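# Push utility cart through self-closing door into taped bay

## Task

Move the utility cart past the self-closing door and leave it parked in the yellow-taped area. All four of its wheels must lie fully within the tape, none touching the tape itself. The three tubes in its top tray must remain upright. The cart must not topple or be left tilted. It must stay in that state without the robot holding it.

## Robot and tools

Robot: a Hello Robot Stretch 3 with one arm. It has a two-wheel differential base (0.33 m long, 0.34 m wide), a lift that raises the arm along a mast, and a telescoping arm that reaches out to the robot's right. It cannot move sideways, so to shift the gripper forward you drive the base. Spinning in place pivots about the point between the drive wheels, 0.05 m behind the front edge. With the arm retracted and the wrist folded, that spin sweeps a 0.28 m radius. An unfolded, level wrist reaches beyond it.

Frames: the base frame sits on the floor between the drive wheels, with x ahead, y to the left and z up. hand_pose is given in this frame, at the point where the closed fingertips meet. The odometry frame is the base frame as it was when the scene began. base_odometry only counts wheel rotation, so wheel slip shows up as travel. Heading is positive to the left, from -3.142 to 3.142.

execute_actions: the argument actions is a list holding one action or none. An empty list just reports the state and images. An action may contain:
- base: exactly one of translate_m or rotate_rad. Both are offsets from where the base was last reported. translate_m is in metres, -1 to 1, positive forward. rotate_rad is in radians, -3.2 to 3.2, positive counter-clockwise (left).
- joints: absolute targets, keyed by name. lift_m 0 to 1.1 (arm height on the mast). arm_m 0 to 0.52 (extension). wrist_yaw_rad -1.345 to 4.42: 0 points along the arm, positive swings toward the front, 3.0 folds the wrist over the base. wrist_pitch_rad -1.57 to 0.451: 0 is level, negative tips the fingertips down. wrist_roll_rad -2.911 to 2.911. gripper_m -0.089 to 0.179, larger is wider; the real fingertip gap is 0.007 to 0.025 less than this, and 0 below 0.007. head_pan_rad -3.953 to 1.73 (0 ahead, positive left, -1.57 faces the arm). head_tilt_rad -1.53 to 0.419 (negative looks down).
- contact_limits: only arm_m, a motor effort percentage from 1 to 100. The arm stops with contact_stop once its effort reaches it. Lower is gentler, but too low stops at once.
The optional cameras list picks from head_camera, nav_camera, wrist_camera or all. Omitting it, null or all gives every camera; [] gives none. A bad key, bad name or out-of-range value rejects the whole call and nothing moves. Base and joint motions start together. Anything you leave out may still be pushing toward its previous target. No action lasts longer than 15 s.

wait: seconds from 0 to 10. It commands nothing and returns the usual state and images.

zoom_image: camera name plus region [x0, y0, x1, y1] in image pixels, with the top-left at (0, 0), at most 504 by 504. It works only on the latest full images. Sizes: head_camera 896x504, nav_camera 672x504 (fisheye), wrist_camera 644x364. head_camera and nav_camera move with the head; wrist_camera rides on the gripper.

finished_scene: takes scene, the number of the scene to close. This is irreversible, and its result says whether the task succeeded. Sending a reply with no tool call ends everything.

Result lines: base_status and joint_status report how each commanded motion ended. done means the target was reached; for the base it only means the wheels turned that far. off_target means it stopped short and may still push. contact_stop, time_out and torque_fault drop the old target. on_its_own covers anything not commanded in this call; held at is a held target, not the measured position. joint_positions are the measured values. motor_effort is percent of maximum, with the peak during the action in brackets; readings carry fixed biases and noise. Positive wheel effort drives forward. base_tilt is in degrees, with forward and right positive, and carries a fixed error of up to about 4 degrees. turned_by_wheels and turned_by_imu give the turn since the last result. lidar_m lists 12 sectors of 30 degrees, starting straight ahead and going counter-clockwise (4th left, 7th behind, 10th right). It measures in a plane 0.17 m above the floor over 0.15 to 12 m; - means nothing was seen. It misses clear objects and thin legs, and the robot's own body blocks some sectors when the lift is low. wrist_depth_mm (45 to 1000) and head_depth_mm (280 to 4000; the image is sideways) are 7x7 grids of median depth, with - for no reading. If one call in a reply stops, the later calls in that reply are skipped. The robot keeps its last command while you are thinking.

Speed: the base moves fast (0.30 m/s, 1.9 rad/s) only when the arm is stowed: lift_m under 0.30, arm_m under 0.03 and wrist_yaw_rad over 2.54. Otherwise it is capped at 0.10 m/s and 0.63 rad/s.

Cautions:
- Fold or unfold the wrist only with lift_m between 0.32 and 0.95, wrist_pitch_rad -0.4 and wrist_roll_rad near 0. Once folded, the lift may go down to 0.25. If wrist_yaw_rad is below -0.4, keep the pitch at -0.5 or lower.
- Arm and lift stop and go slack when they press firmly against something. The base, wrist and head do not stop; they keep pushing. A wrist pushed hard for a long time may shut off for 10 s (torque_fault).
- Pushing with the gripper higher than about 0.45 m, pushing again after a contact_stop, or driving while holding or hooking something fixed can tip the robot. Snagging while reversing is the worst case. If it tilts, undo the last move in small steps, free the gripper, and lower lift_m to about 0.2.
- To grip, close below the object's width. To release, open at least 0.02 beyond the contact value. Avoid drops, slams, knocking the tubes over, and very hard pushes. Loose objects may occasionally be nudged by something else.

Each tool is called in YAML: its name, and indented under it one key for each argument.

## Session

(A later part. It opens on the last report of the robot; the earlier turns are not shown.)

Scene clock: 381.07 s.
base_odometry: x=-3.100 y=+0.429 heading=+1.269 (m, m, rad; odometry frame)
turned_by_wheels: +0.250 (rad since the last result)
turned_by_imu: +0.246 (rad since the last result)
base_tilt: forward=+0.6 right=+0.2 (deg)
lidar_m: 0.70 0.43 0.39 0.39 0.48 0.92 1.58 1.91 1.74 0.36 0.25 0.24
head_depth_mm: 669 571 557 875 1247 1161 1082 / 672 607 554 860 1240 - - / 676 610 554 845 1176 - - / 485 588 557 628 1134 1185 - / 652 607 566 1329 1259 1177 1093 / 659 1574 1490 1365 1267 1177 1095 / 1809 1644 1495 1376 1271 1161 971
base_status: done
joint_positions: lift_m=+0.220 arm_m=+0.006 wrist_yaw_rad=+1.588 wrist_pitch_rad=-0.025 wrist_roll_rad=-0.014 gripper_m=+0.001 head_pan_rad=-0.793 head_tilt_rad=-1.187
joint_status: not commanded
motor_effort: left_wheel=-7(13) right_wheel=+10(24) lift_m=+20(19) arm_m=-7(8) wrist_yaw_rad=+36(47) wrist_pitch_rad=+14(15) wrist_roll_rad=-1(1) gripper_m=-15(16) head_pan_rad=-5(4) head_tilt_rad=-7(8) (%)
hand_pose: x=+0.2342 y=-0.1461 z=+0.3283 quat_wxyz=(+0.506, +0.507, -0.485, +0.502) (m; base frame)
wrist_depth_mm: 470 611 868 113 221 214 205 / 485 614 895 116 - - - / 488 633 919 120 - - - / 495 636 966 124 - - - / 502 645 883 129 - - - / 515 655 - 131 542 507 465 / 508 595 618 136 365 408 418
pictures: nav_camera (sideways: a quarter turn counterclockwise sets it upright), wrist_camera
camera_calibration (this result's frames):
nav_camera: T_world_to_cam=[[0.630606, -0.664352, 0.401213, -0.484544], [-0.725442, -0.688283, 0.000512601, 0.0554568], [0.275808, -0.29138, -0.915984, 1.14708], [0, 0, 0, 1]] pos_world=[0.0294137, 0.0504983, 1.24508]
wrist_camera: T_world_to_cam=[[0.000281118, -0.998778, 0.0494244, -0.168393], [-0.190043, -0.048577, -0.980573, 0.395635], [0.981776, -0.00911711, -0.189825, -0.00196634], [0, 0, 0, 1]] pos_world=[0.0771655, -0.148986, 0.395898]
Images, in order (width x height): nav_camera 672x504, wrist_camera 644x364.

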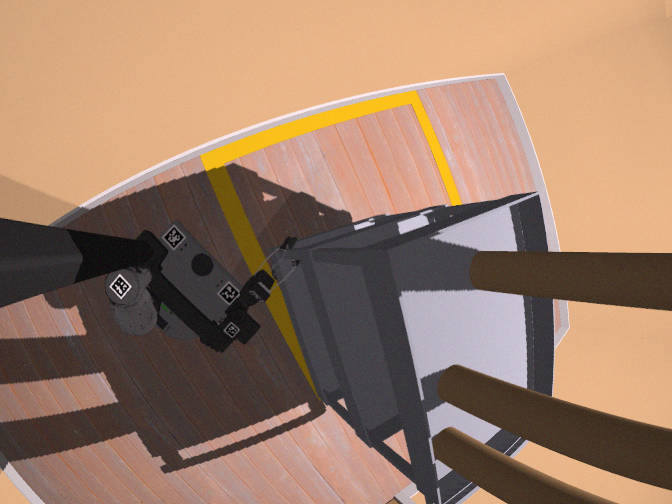

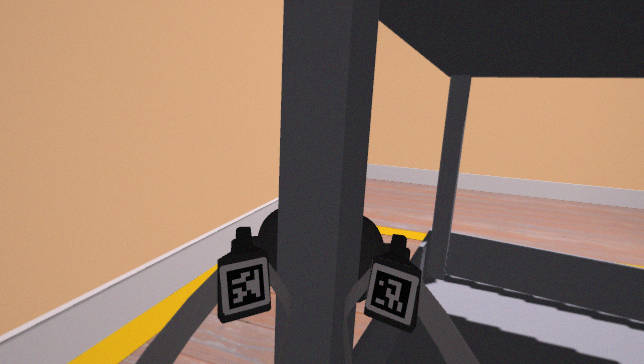

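execute_actions:
  actions:
    - {"base":{"translate_m":0.15},"joints":{"wrist_yaw_rad":1.7}}
  cameras: ["nav_camera"]

execute_actions:
  actions:
    - {"joints":{"gripper_m":0.09}}
  cameras: []

execute_actions:
  actions:
    - {"base":{"translate_m":-0.35}}
  cameras: ["nav_camera","head_camera"]

Scene clock: 391.70 s.
base_odometry: x=-3.055 y=+0.572 heading=+1.269 (m, m, rad; odometry frame)
turned_by_wheels: +0.000 (rad since the last result)
turned_by_imu: +0.000 (rad since the last result)
base_tilt: forward=+0.6 right=+0.2 (deg)
lidar_m: 0.60 0.38 0.34 0.34 0.42 0.80 1.72 1.99 0.51 0.26 0.21 0.21
head_depth_mm: 658 604 543 524 1204 1153 1081 / 653 606 552 525 1108 - - / 483 591 555 521 1097 - - / 429 546 558 522 992 1190 - / 652 614 559 518 1249 1176 1100 / 1770 1597 1476 1373 1267 1176 1072 / 1833 1646 1489 1372 1271 1079 848
base_status: done
joint_positions: lift_m=+0.220 arm_m=+0.005 wrist_yaw_rad=+1.754 wrist_pitch_rad=-0.025 wrist_roll_rad=-0.014 gripper_m=+0.000 head_pan_rad=-0.793 head_tilt_rad=-1.187
joint_status: wrist_yaw_rad off_target (ended at +1.754, target +1.700)
on_its_own: wrist_yaw_rad is held at +1.753, not at your +1.700, by its stall guard, which is not easing now
motor_effort: left_wheel=-1(7) right_wheel=+3(25) lift_m=+19(20) arm_m=-1(5) wrist_yaw_rad=-1(51) wrist_pitch_rad=+14(15) wrist_roll_rad=+0(1) gripper_m=-12(17) head_pan_rad=-4(4) head_tilt_rad=-7(5) (%)
hand_pose: x=+0.2299 y=-0.1035 z=+0.3283 quat_wxyz=(+0.463, +0.545, -0.442, +0.542) (m; base frame)
wrist_depth_mm: 373 450 573 110 - 216 206 / 377 467 590 114 - - 390 / 383 479 601 118 - - - / 397 485 621 122 - - - / 400 499 608 125 - - - / 407 510 - 128 852 795 439 / 414 489 595 134 602 368 414
pictures: nav_camera (sideways: a quarter turn counterclockwise sets it upright)
camera_calibration (this result's frames):
nav_camera: T_world_to_cam=[[0.630589, -0.664369, 0.401213, -0.484544], [-0.72546, -0.688264, 0.000512599, 0.0554569], [0.2758, -0.291388, -0.915984, 1.14708], [0, 0, 0, 1]] pos_world=[0.029415, 0.0504977, 1.24508]
Images, in order (width x height): nav_camera 672x504.

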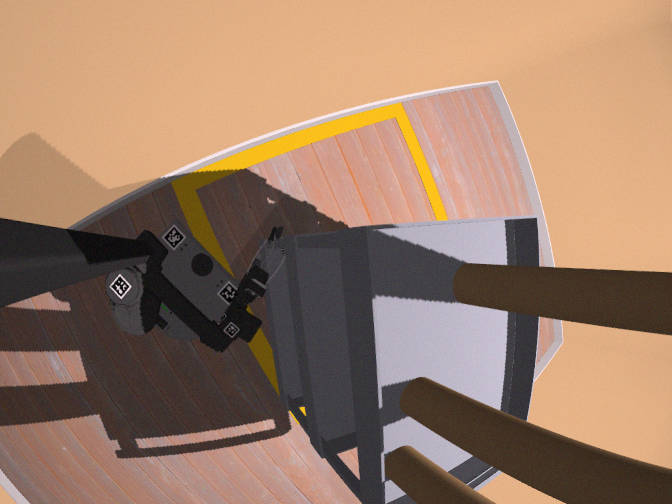

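Scene clock: 393.10 s.
base_odometry: x=-3.055 y=+0.572 heading=+1.269 (m, m, rad; odometry frame)
turned_by_wheels: +0.000 (rad since the last result)
turned_by_imu: +0.000 (rad since the last result)
base_tilt: forward=+0.6 right=+0.1 (deg)
lidar_m: 0.60 0.38 0.34 0.34 0.42 0.80 1.72 1.98 0.51 0.26 0.21 0.21
head_depth_mm: 658 604 544 524 1202 1160 1081 / 654 607 552 525 1110 - - / 483 591 554 523 1083 - - / 428 545 556 522 927 1184 - / 653 615 558 519 1249 1174 1094 / 1754 1597 1476 1373 1262 1178 1074 / 1825 1640 1496 1373 1277 1077 847
base_status: not commanded
joint_positions: lift_m=+0.220 arm_m=+0.005 wrist_yaw_rad=+1.755 wrist_pitch_rad=-0.024 wrist_roll_rad=-0.014 gripper_m=+0.090 head_pan_rad=-0.793 head_tilt_rad=-1.187
joint_status: all done
on_its_own: wrist_yaw_rad is held at +1.753, not at your +1.700, by its stall guard, which is not easing now
motor_effort: left_wheel=-2(1) right_wheel=+3(3) lift_m=+20(20) arm_m=+0(1) wrist_yaw_rad=-1(4) wrist_pitch_rad=+14(15) wrist_roll_rad=+0(1) gripper_m=+0(78) head_pan_rad=-4(4) head_tilt_rad=-7(7) (%)
hand_pose: x=+0.2299 y=-0.1032 z=+0.3286 quat_wxyz=(+0.462, +0.545, -0.442, +0.542) (m; base frame)
wrist_depth_mm: 369 455 568 111 - 214 204 / 377 468 586 114 - - 391 / 385 481 609 118 - - - / 394 482 619 122 - - - / 401 480 697 127 - - - / 406 464 690 130 816 454 432 / 403 514 589 135 626 394 413
pictures: none
No camera images: the call's "cameras" was empty. Leave "cameras" out to get every camera's image.

Scene clock: 397.87 s.
base_odometry: x=-3.160 y=+0.238 heading=+1.269 (m, m, rad; odometry frame)
turned_by_wheels: +0.000 (rad since the last result)
turned_by_imu: -0.001 (rad since the last result)
base_tilt: forward=+0.6 right=+0.2 (deg)
lidar_m: 0.53 0.51 0.46 0.46 0.56 1.07 1.39 1.69 1.67 1.68 0.48 0.48
head_depth_mm: 649 647 1428 1347 1243 1155 1078 / 545 619 940 1315 1257 - - / 675 606 941 1238 1266 - - / 590 609 934 1245 1254 1181 - / 651 602 938 1237 1264 1175 1095 / 686 604 944 1224 1269 1178 1096 / 667 597 933 1355 1270 1180 1078
base_status: done
joint_positions: lift_m=+0.220 arm_m=+0.005 wrist_yaw_rad=+1.755 wrist_pitch_rad=-0.023 wrist_roll_rad=-0.014 gripper_m=+0.090 head_pan_rad=-0.793 head_tilt_rad=-1.187
joint_status: not commanded
on_its_own: wrist_yaw_rad is held at +1.753, not at your +1.700, by its stall guard, which is not easing now
motor_effort: left_wheel=-1(7) right_wheel=+4(5) lift_m=+19(20) arm_m=-1(0) wrist_yaw_rad=-2(2) wrist_pitch_rad=+13(14) wrist_roll_rad=-1(1) gripper_m=+0(1) head_pan_rad=-4(4) head_tilt_rad=-7(6) (%)
hand_pose: x=+0.2299 y=-0.1032 z=+0.3288 quat_wxyz=(+0.462, +0.545, -0.442, +0.542) (m; base frame)
wrist_depth_mm: 478 581 759 - 377 309 264 / 485 597 783 - 531 483 442 / 491 602 796 - - - - / 500 614 837 - - - - / 505 613 889 - 693 736 684 / 522 592 786 742 446 544 554 / 514 588 616 629 451 326 422
pictures: head_camera (sideways: a quarter turn clockwise sets it upright), nav_camera (sideways: a quarter turn counterclockwise sets it upright)
camera_calibration (this result's frames):
head_camera: T_world_to_cam=[[-0.62709, 0.69171, -0.358183, 0.488139], [0.736688, 0.676049, 0.015803, -0.0230852], [0.25308, -0.253959, -0.933518, 1.17152], [0, 0, 0, 1]] pos_world=[0.0266249, -0.0245258, 1.26884]
nav_camera: T_world_to_cam=[[0.630584, -0.664373, 0.401213, -0.484544], [-0.725465, -0.688259, 0.000512601, 0.0554569], [0.275798, -0.29139, -0.915984, 1.14708], [0, 0, 0, 1]] pos_world=[0.0294154, 0.0504975, 1.24508]
Images, in order (width x height): head_camera 896x504, nav_camera 672x504.

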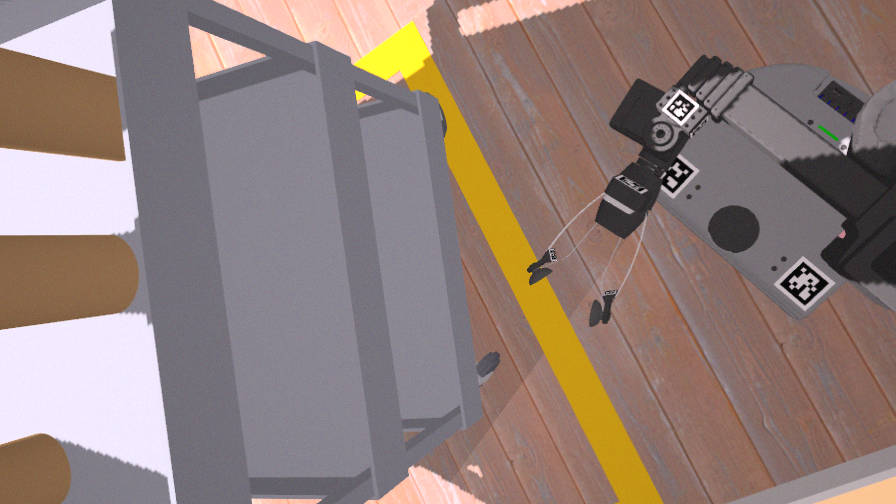

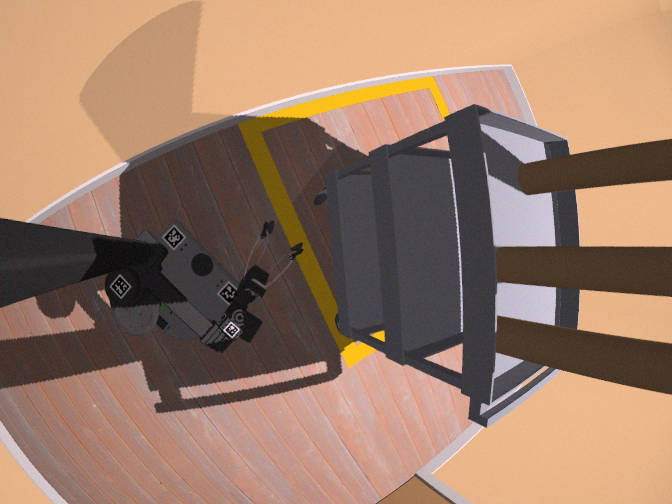

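execute_actions:
  actions:
    - {"base":{"rotate_rad":-0.3},"joints":{"wrist_yaw_rad":1.57,"arm_m":0.35,"gripper_m":0.12}}
  cameras: ["wrist_camera"]

Scene clock: 407.63 s.
base_odometry: x=-3.160 y=+0.238 heading=+0.969 (m, m, rad; odometry frame)
turned_by_wheels: -0.300 (rad since the last result)
turned_by_imu: -0.298 (rad since the last result)
base_tilt: forward=+0.7 right=+0.2 (deg)
lidar_m: 0.49 0.62 0.47 0.46 0.48 0.68 1.39 1.45 1.71 1.67 0.52 0.48
head_depth_mm: 1749 1608 1461 1346 1256 1145 1078 / 623 1604 1463 1354 1245 1186 - / 618 813 1417 1337 1256 - - / 587 932 954 1309 1260 1188 - / 558 607 935 1231 1254 1170 1091 / 687 594 939 1182 1264 1179 1096 / 538 583 934 899 1247 1184 1100
base_status: done
joint_positions: lift_m=+0.220 arm_m=+0.350 wrist_yaw_rad=+1.570 wrist_pitch_rad=-0.023 wrist_roll_rad=-0.014 gripper_m=+0.120 head_pan_rad=-0.793 head_tilt_rad=-1.187
joint_status: all done
motor_effort: left_wheel=+4(6) right_wheel=-5(8) lift_m=+19(20) arm_m=+3(6) wrist_yaw_rad=+0(5) wrist_pitch_rad=+13(13) wrist_roll_rad=-1(1) gripper_m=+1(80) head_pan_rad=-4(4) head_tilt_rad=-7(7) (%)
hand_pose: x=+0.2343 y=-0.4948 z=+0.3288 quat_wxyz=(+0.510, +0.502, -0.490, +0.498) (m; base frame)
wrist_depth_mm: 312 284 252 282 - - - / - 859 543 469 - - - / - - - - - - - / - 913 848 - - - - / 647 738 628 676 - - - / 381 - 459 468 785 895 914 / 402 342 296 383 637 631 670
pictures: wrist_camera
camera_calibration (this result's frames):
wrist_camera: T_world_to_cam=[[-0.0174034, -0.998626, 0.0494206, -0.512403], [-0.188687, -0.0452597, -0.980994, 0.380738], [0.981883, -0.0263977, -0.187641, -0.0144326], [0, 0, 0, 1]] pos_world=[0.0770941, -0.494848, 0.396117]
Images, in order (width x height): wrist_camera 644x364.

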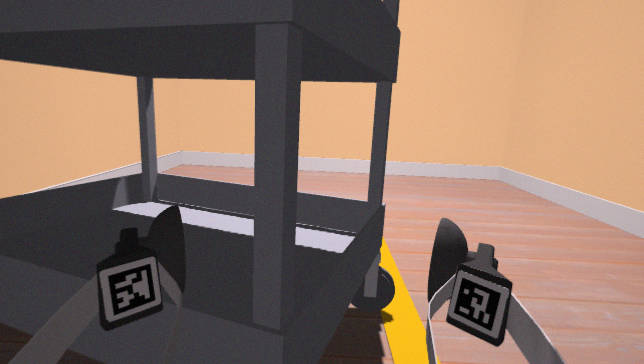

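execute_actions:
  actions:
    - {"base":{"translate_m":0.11},"joints":{"arm_m":0.322}}
  cameras: []

execute_actions:
  actions:
    - {"joints":{"gripper_m":-0.015}}
  cameras: ["wrist_camera"]

execute_actions:
  actions:
    - {"base":{"translate_m":0.24},"joints":{"arm_m":0.28}}
  cameras: ["nav_camera","wrist_camera"]

execute_actions:
  actions:
    - {"joints":{"gripper_m":0.09}}
  cameras: []

execute_actions:
  actions:
    - {"base":{"translate_m":-0.3},"joints":{"head_pan_rad":-0.3,"head_tilt_rad":-1.0}}

Scene clock: 418.43 s.
base_odometry: x=-3.097 y=+0.328 heading=+0.969 (m, m, rad; odometry frame)
turned_by_wheels: +0.000 (rad since the last result)
turned_by_imu: +0.000 (rad since the last result)
base_tilt: forward=+0.6 right=+0.2 (deg)
lidar_m: 0.38 0.62 0.47 0.45 0.48 0.67 1.49 1.57 1.72 1.68 0.41 0.38
head_depth_mm: 590 1551 1459 1358 1249 1146 1082 / 612 601 1165 1338 1248 1182 - / 491 563 925 1210 1250 - - / 503 563 918 1174 1261 1185 - / 683 605 900 894 1248 1175 1095 / 457 555 563 875 1193 1177 1103 / 481 620 545 867 1230 1178 1102
base_status: done
joint_positions: lift_m=+0.220 arm_m=+0.322 wrist_yaw_rad=+1.570 wrist_pitch_rad=-0.023 wrist_roll_rad=-0.014 gripper_m=+0.120 head_pan_rad=-0.793 head_tilt_rad=-1.187
joint_status: all done
motor_effort: left_wheel=+3(8) right_wheel=-4(5) lift_m=+19(19) arm_m=-5(5) wrist_yaw_rad=+0(2) wrist_pitch_rad=+13(13) wrist_roll_rad=-1(1) gripper_m=+1(1) head_pan_rad=-4(4) head_tilt_rad=-8(7) (%)
hand_pose: x=+0.2343 y=-0.4674 z=+0.3288 quat_wxyz=(+0.510, +0.502, -0.490, +0.498) (m; base frame)
wrist_depth_mm: 289 269 253 139 303 - - / - 729 - 143 - - - / - - - 147 - - - / - - - 152 - - - / 601 729 693 158 644 - - / 478 - 491 163 581 909 901 / 365 367 381 168 592 634 670
pictures: none
No camera images: the call's "cameras" was empty. Leave "cameras" out to get every camera's image.

Scene clock: 420.27 s.
base_odometry: x=-3.097 y=+0.328 heading=+0.969 (m, m, rad; odometry frame)
turned_by_wheels: +0.000 (rad since the last result)
turned_by_imu: +0.000 (rad since the last result)
base_tilt: forward=+0.6 right=+0.1 (deg)
lidar_m: 0.38 0.62 0.47 0.45 0.48 0.67 1.50 1.57 1.72 1.67 0.41 0.38
head_depth_mm: 590 1547 1458 1368 1258 1142 1081 / 610 602 1414 1339 1247 1189 - / 493 565 924 1210 1253 - - / 499 555 921 1177 1257 1183 - / 682 604 903 894 1250 1174 1094 / 458 556 557 875 1194 1179 1099 / 481 619 545 865 1226 1182 1099
base_status: not commanded
joint_positions: lift_m=+0.220 arm_m=+0.322 wrist_yaw_rad=+1.573 wrist_pitch_rad=-0.023 wrist_roll_rad=-0.014 gripper_m=-0.014 head_pan_rad=-0.793 head_tilt_rad=-1.187
joint_status: all done
motor_effort: left_wheel=+2(3) right_wheel=+2(4) lift_m=+19(19) arm_m=-4(4) wrist_yaw_rad=-2(2) wrist_pitch_rad=+13(13) wrist_roll_rad=+0(0) gripper_m=-16(92) head_pan_rad=-4(4) head_tilt_rad=-7(6) (%)
hand_pose: x=+0.2343 y=-0.4668 z=+0.3288 quat_wxyz=(+0.509, +0.503, -0.490, +0.498) (m; base frame)
wrist_depth_mm: 288 271 251 141 302 - - / - 740 - 144 - - - / - - - 148 - - - / - 817 - 153 - - - / 604 670 704 156 - - - / 477 477 - 160 849 841 923 / 367 375 381 170 590 652 659
pictures: wrist_camera
camera_calibration (this result's frames):
wrist_camera: T_world_to_cam=[[-0.0153185, -0.998661, 0.0494193, -0.484976], [-0.188592, -0.0456522, -0.980994, 0.381799], [0.981936, -0.0243475, -0.18764, -0.0127494], [0, 0, 0, 1]] pos_world=[0.0770944, -0.467207, 0.396117]
Images, in order (width x height): wrist_camera 644x364.

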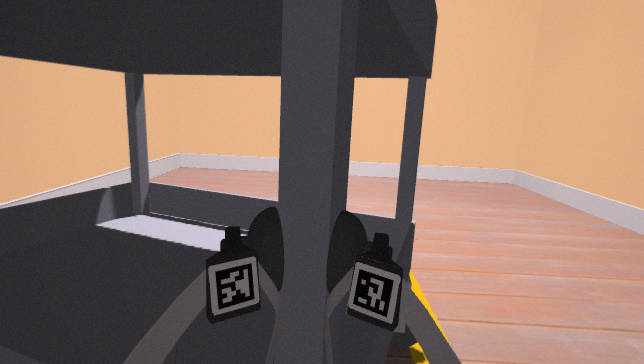

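Scene clock: 423.80 s.
base_odometry: x=-2.961 y=+0.526 heading=+0.969 (m, m, rad; odometry frame)
turned_by_wheels: +0.000 (rad since the last result)
turned_by_imu: -0.001 (rad since the last result)
base_tilt: forward=+0.6 right=+0.2 (deg)
lidar_m: 0.34 0.40 0.46 0.45 0.47 0.66 1.74 1.82 1.73 1.67 0.38 0.34
head_depth_mm: 1751 1557 1460 1361 1244 1144 1080 / 591 570 1430 1357 1248 1188 - / 611 571 904 1182 1255 - - / 426 518 899 890 1257 1188 - / 662 606 553 873 1227 1173 1093 / 684 535 541 862 1131 1181 1099 / 396 493 562 847 1009 1180 1102
base_status: done
joint_positions: lift_m=+0.220 arm_m=+0.280 wrist_yaw_rad=+1.580 wrist_pitch_rad=-0.023 wrist_roll_rad=-0.014 gripper_m=-0.014 head_pan_rad=-0.793 head_tilt_rad=-1.187
joint_status: all done
motor_effort: left_wheel=+2(12) right_wheel=+2(51) lift_m=+19(19) arm_m=-2(8) wrist_yaw_rad=-8(39) wrist_pitch_rad=+13(13) wrist_roll_rad=-1(0) gripper_m=-17(21) head_pan_rad=-4(4) head_tilt_rad=-7(8) (%)
hand_pose: x=+0.2342 y=-0.4227 z=+0.3288 quat_wxyz=(+0.507, +0.505, -0.488, +0.500) (m; base frame)
wrist_depth_mm: 290 270 255 139 447 - - / - 715 - 142 - - - / - - - 147 - - - / - 773 - 151 - - - / 622 675 704 156 - - - / 467 487 - 159 849 892 888 / 366 374 386 168 609 659 691
pictures: nav_camera (sideways: a quarter turn counterclockwise sets it upright), wrist_camera
camera_calibration (this result's frames):
nav_camera: T_world_to_cam=[[0.630584, -0.664373, 0.401213, -0.484544], [-0.725465, -0.688259, 0.000512599, 0.0554569], [0.275798, -0.29139, -0.915984, 1.14708], [0, 0, 0, 1]] pos_world=[0.0294154, 0.0504975, 1.24508]
wrist_camera: T_world_to_cam=[[-0.00743539, -0.99875, 0.0494186, -0.442775], [-0.188246, -0.0471384, -0.98099, 0.383096], [0.982094, -0.0165969, -0.18766, -0.00841877], [0, 0, 0, 1]] pos_world=[0.0770922, -0.424303, 0.396115]
Images, in order (width x height): nav_camera 672x504, wrist_camera 644x364.

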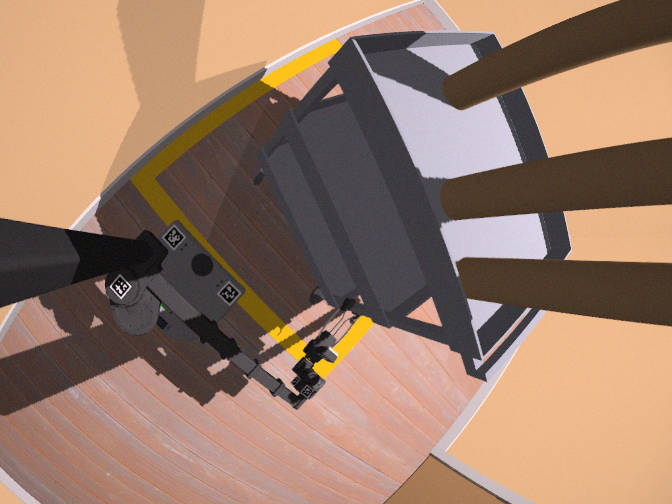

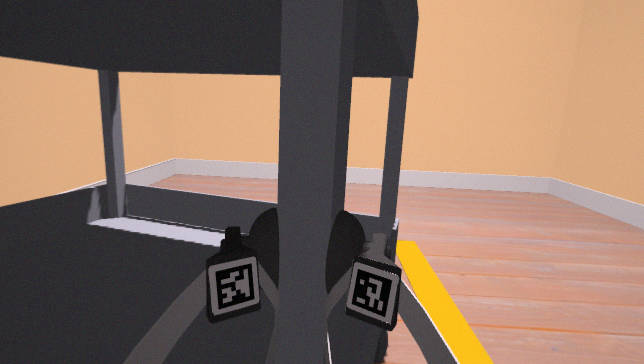

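Scene clock: 425.33 s.
base_odometry: x=-2.961 y=+0.526 heading=+0.969 (m, m, rad; odometry frame)
turned_by_wheels: +0.000 (rad since the last result)
turned_by_imu: +0.000 (rad since the last result)
base_tilt: forward=+0.6 right=+0.2 (deg)
lidar_m: 0.34 0.40 0.46 0.44 0.47 0.66 1.74 1.83 1.73 1.67 0.38 0.34
head_depth_mm: 1749 1559 1465 1365 1246 1147 1077 / 592 580 1439 1346 1250 1189 - / 611 570 903 1186 1256 - - / 425 517 899 890 1253 1191 - / 662 608 552 871 1223 1173 1094 / 683 536 543 864 1133 1178 1097 / 395 492 564 847 1012 1184 1102
base_status: not commanded
joint_positions: lift_m=+0.220 arm_m=+0.280 wrist_yaw_rad=+1.572 wrist_pitch_rad=-0.023 wrist_roll_rad=-0.014 gripper_m=+0.090 head_pan_rad=-0.793 head_tilt_rad=-1.187
joint_status: all done
motor_effort: left_wheel=+2(1) right_wheel=-1(2) lift_m=+19(20) arm_m=-2(2) wrist_yaw_rad=-2(10) wrist_pitch_rad=+13(13) wrist_roll_rad=-1(0) gripper_m=+1(81) head_pan_rad=-5(4) head_tilt_rad=-6(6) (%)
hand_pose: x=+0.2343 y=-0.4247 z=+0.3288 quat_wxyz=(+0.509, +0.503, -0.490, +0.498) (m; base frame)
wrist_depth_mm: 288 269 253 138 - - - / - 716 - 142 - - - / - - - 147 - - - / - - - 151 - - - / 610 688 695 156 - - - / 474 513 463 163 571 879 899 / 379 363 381 169 616 646 675
pictures: none
No camera images: the call's "cameras" was empty. Leave "cameras" out to get every camera's image.

Scene clock: 429.60 s.
base_odometry: x=-3.131 y=+0.279 heading=+0.969 (m, m, rad; odometry frame)
turned_by_wheels: +0.000 (rad since the last result)
turned_by_imu: +0.000 (rad since the last result)
base_tilt: forward=+0.6 right=+0.2 (deg)
lidar_m: 0.63 0.62 0.47 0.46 0.48 0.68 1.44 1.51 1.72 1.67 1.76 0.62
head_depth_mm: 843 705 1644 1483 1320 1183 1074 / 599 692 1065 1231 1321 1194 1096 / 904 697 1087 1277 1326 1199 1113 / 653 700 1093 1282 1331 1201 1099 / 891 727 1096 1287 1348 1206 1093 / 867 782 1086 1210 1320 1204 1093 / 876 784 1046 1474 1350 1210 1099
base_status: done
joint_positions: lift_m=+0.220 arm_m=+0.280 wrist_yaw_rad=+1.572 wrist_pitch_rad=-0.023 wrist_roll_rad=-0.014 gripper_m=+0.090 head_pan_rad=-0.307 head_tilt_rad=-1.001
joint_status: all done
motor_effort: left_wheel=+3(4) right_wheel=-3(10) lift_m=+20(20) arm_m=-2(2) wrist_yaw_rad=-1(1) wrist_pitch_rad=+13(13) wrist_roll_rad=+0(0) gripper_m=+0(0) head_pan_rad=+4(44) head_tilt_rad=+1(19) (%)
hand_pose: x=+0.2343 y=-0.4248 z=+0.3288 quat_wxyz=(+0.509, +0.503, -0.490, +0.498) (m; base frame)
wrist_depth_mm: 527 489 449 428 - - - / - 872 741 542 - - - / - - - - - - - / 822 - - 967 - - - / 616 569 706 585 - - - / 699 807 531 625 827 870 900 / 611 585 625 607 637 661 680
pictures: head_camera (sideways: a quarter turn clockwise sets it upright), nav_camera (sideways: a quarter turn counterclockwise sets it upright), wrist_camera
camera_calibration (this result's frames):
head_camera: T_world_to_cam=[[-0.799402, 0.293637, -0.524151, 0.705369], [0.331982, 0.94303, 0.0219815, -0.0286647], [0.500745, -0.156437, -0.851341, 1.06324], [0, 0, 0, 1]] pos_world=[0.0409766, -0.0137608, 1.27553]
nav_camera: T_world_to_cam=[[0.782425, -0.265525, 0.5633, -0.696606], [-0.319495, -0.947584, -0.00288794, 0.0574079], [0.534541, -0.177712, -0.826247, 1.02888], [0, 0, 0, 1]] pos_world=[0.0134032, 0.0522771, 1.24268]
wrist_camera: T_world_to_cam=[[-0.0157348, -0.998654, 0.0494213, -0.442913], [-0.188631, -0.045575, -0.98099, 0.383753], [0.981922, -0.0247581, -0.18766, -0.0118914], [0, 0, 0, 1]] pos_world=[0.0770951, -0.425122, 0.396115]
Images, in order (width x height): head_camera 896x504, nav_camera 672x504, wrist_camera 644x364.

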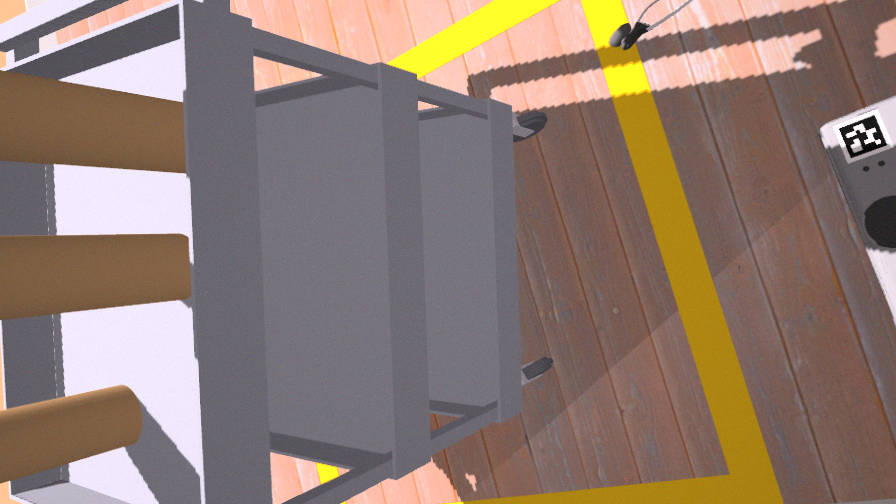

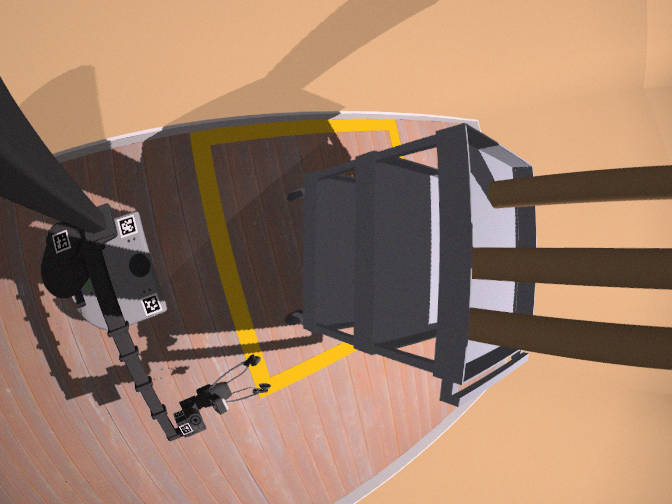

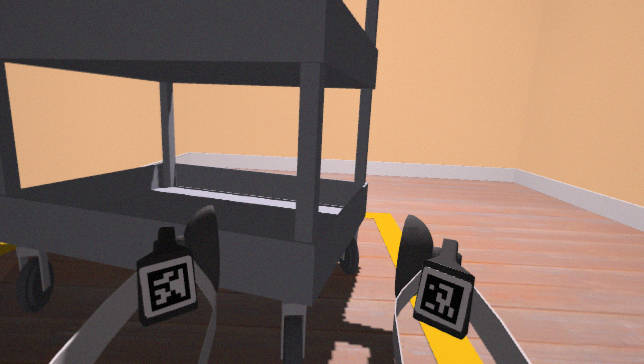

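finished_scene:
  scene: 1

The scene is finished: the task was done.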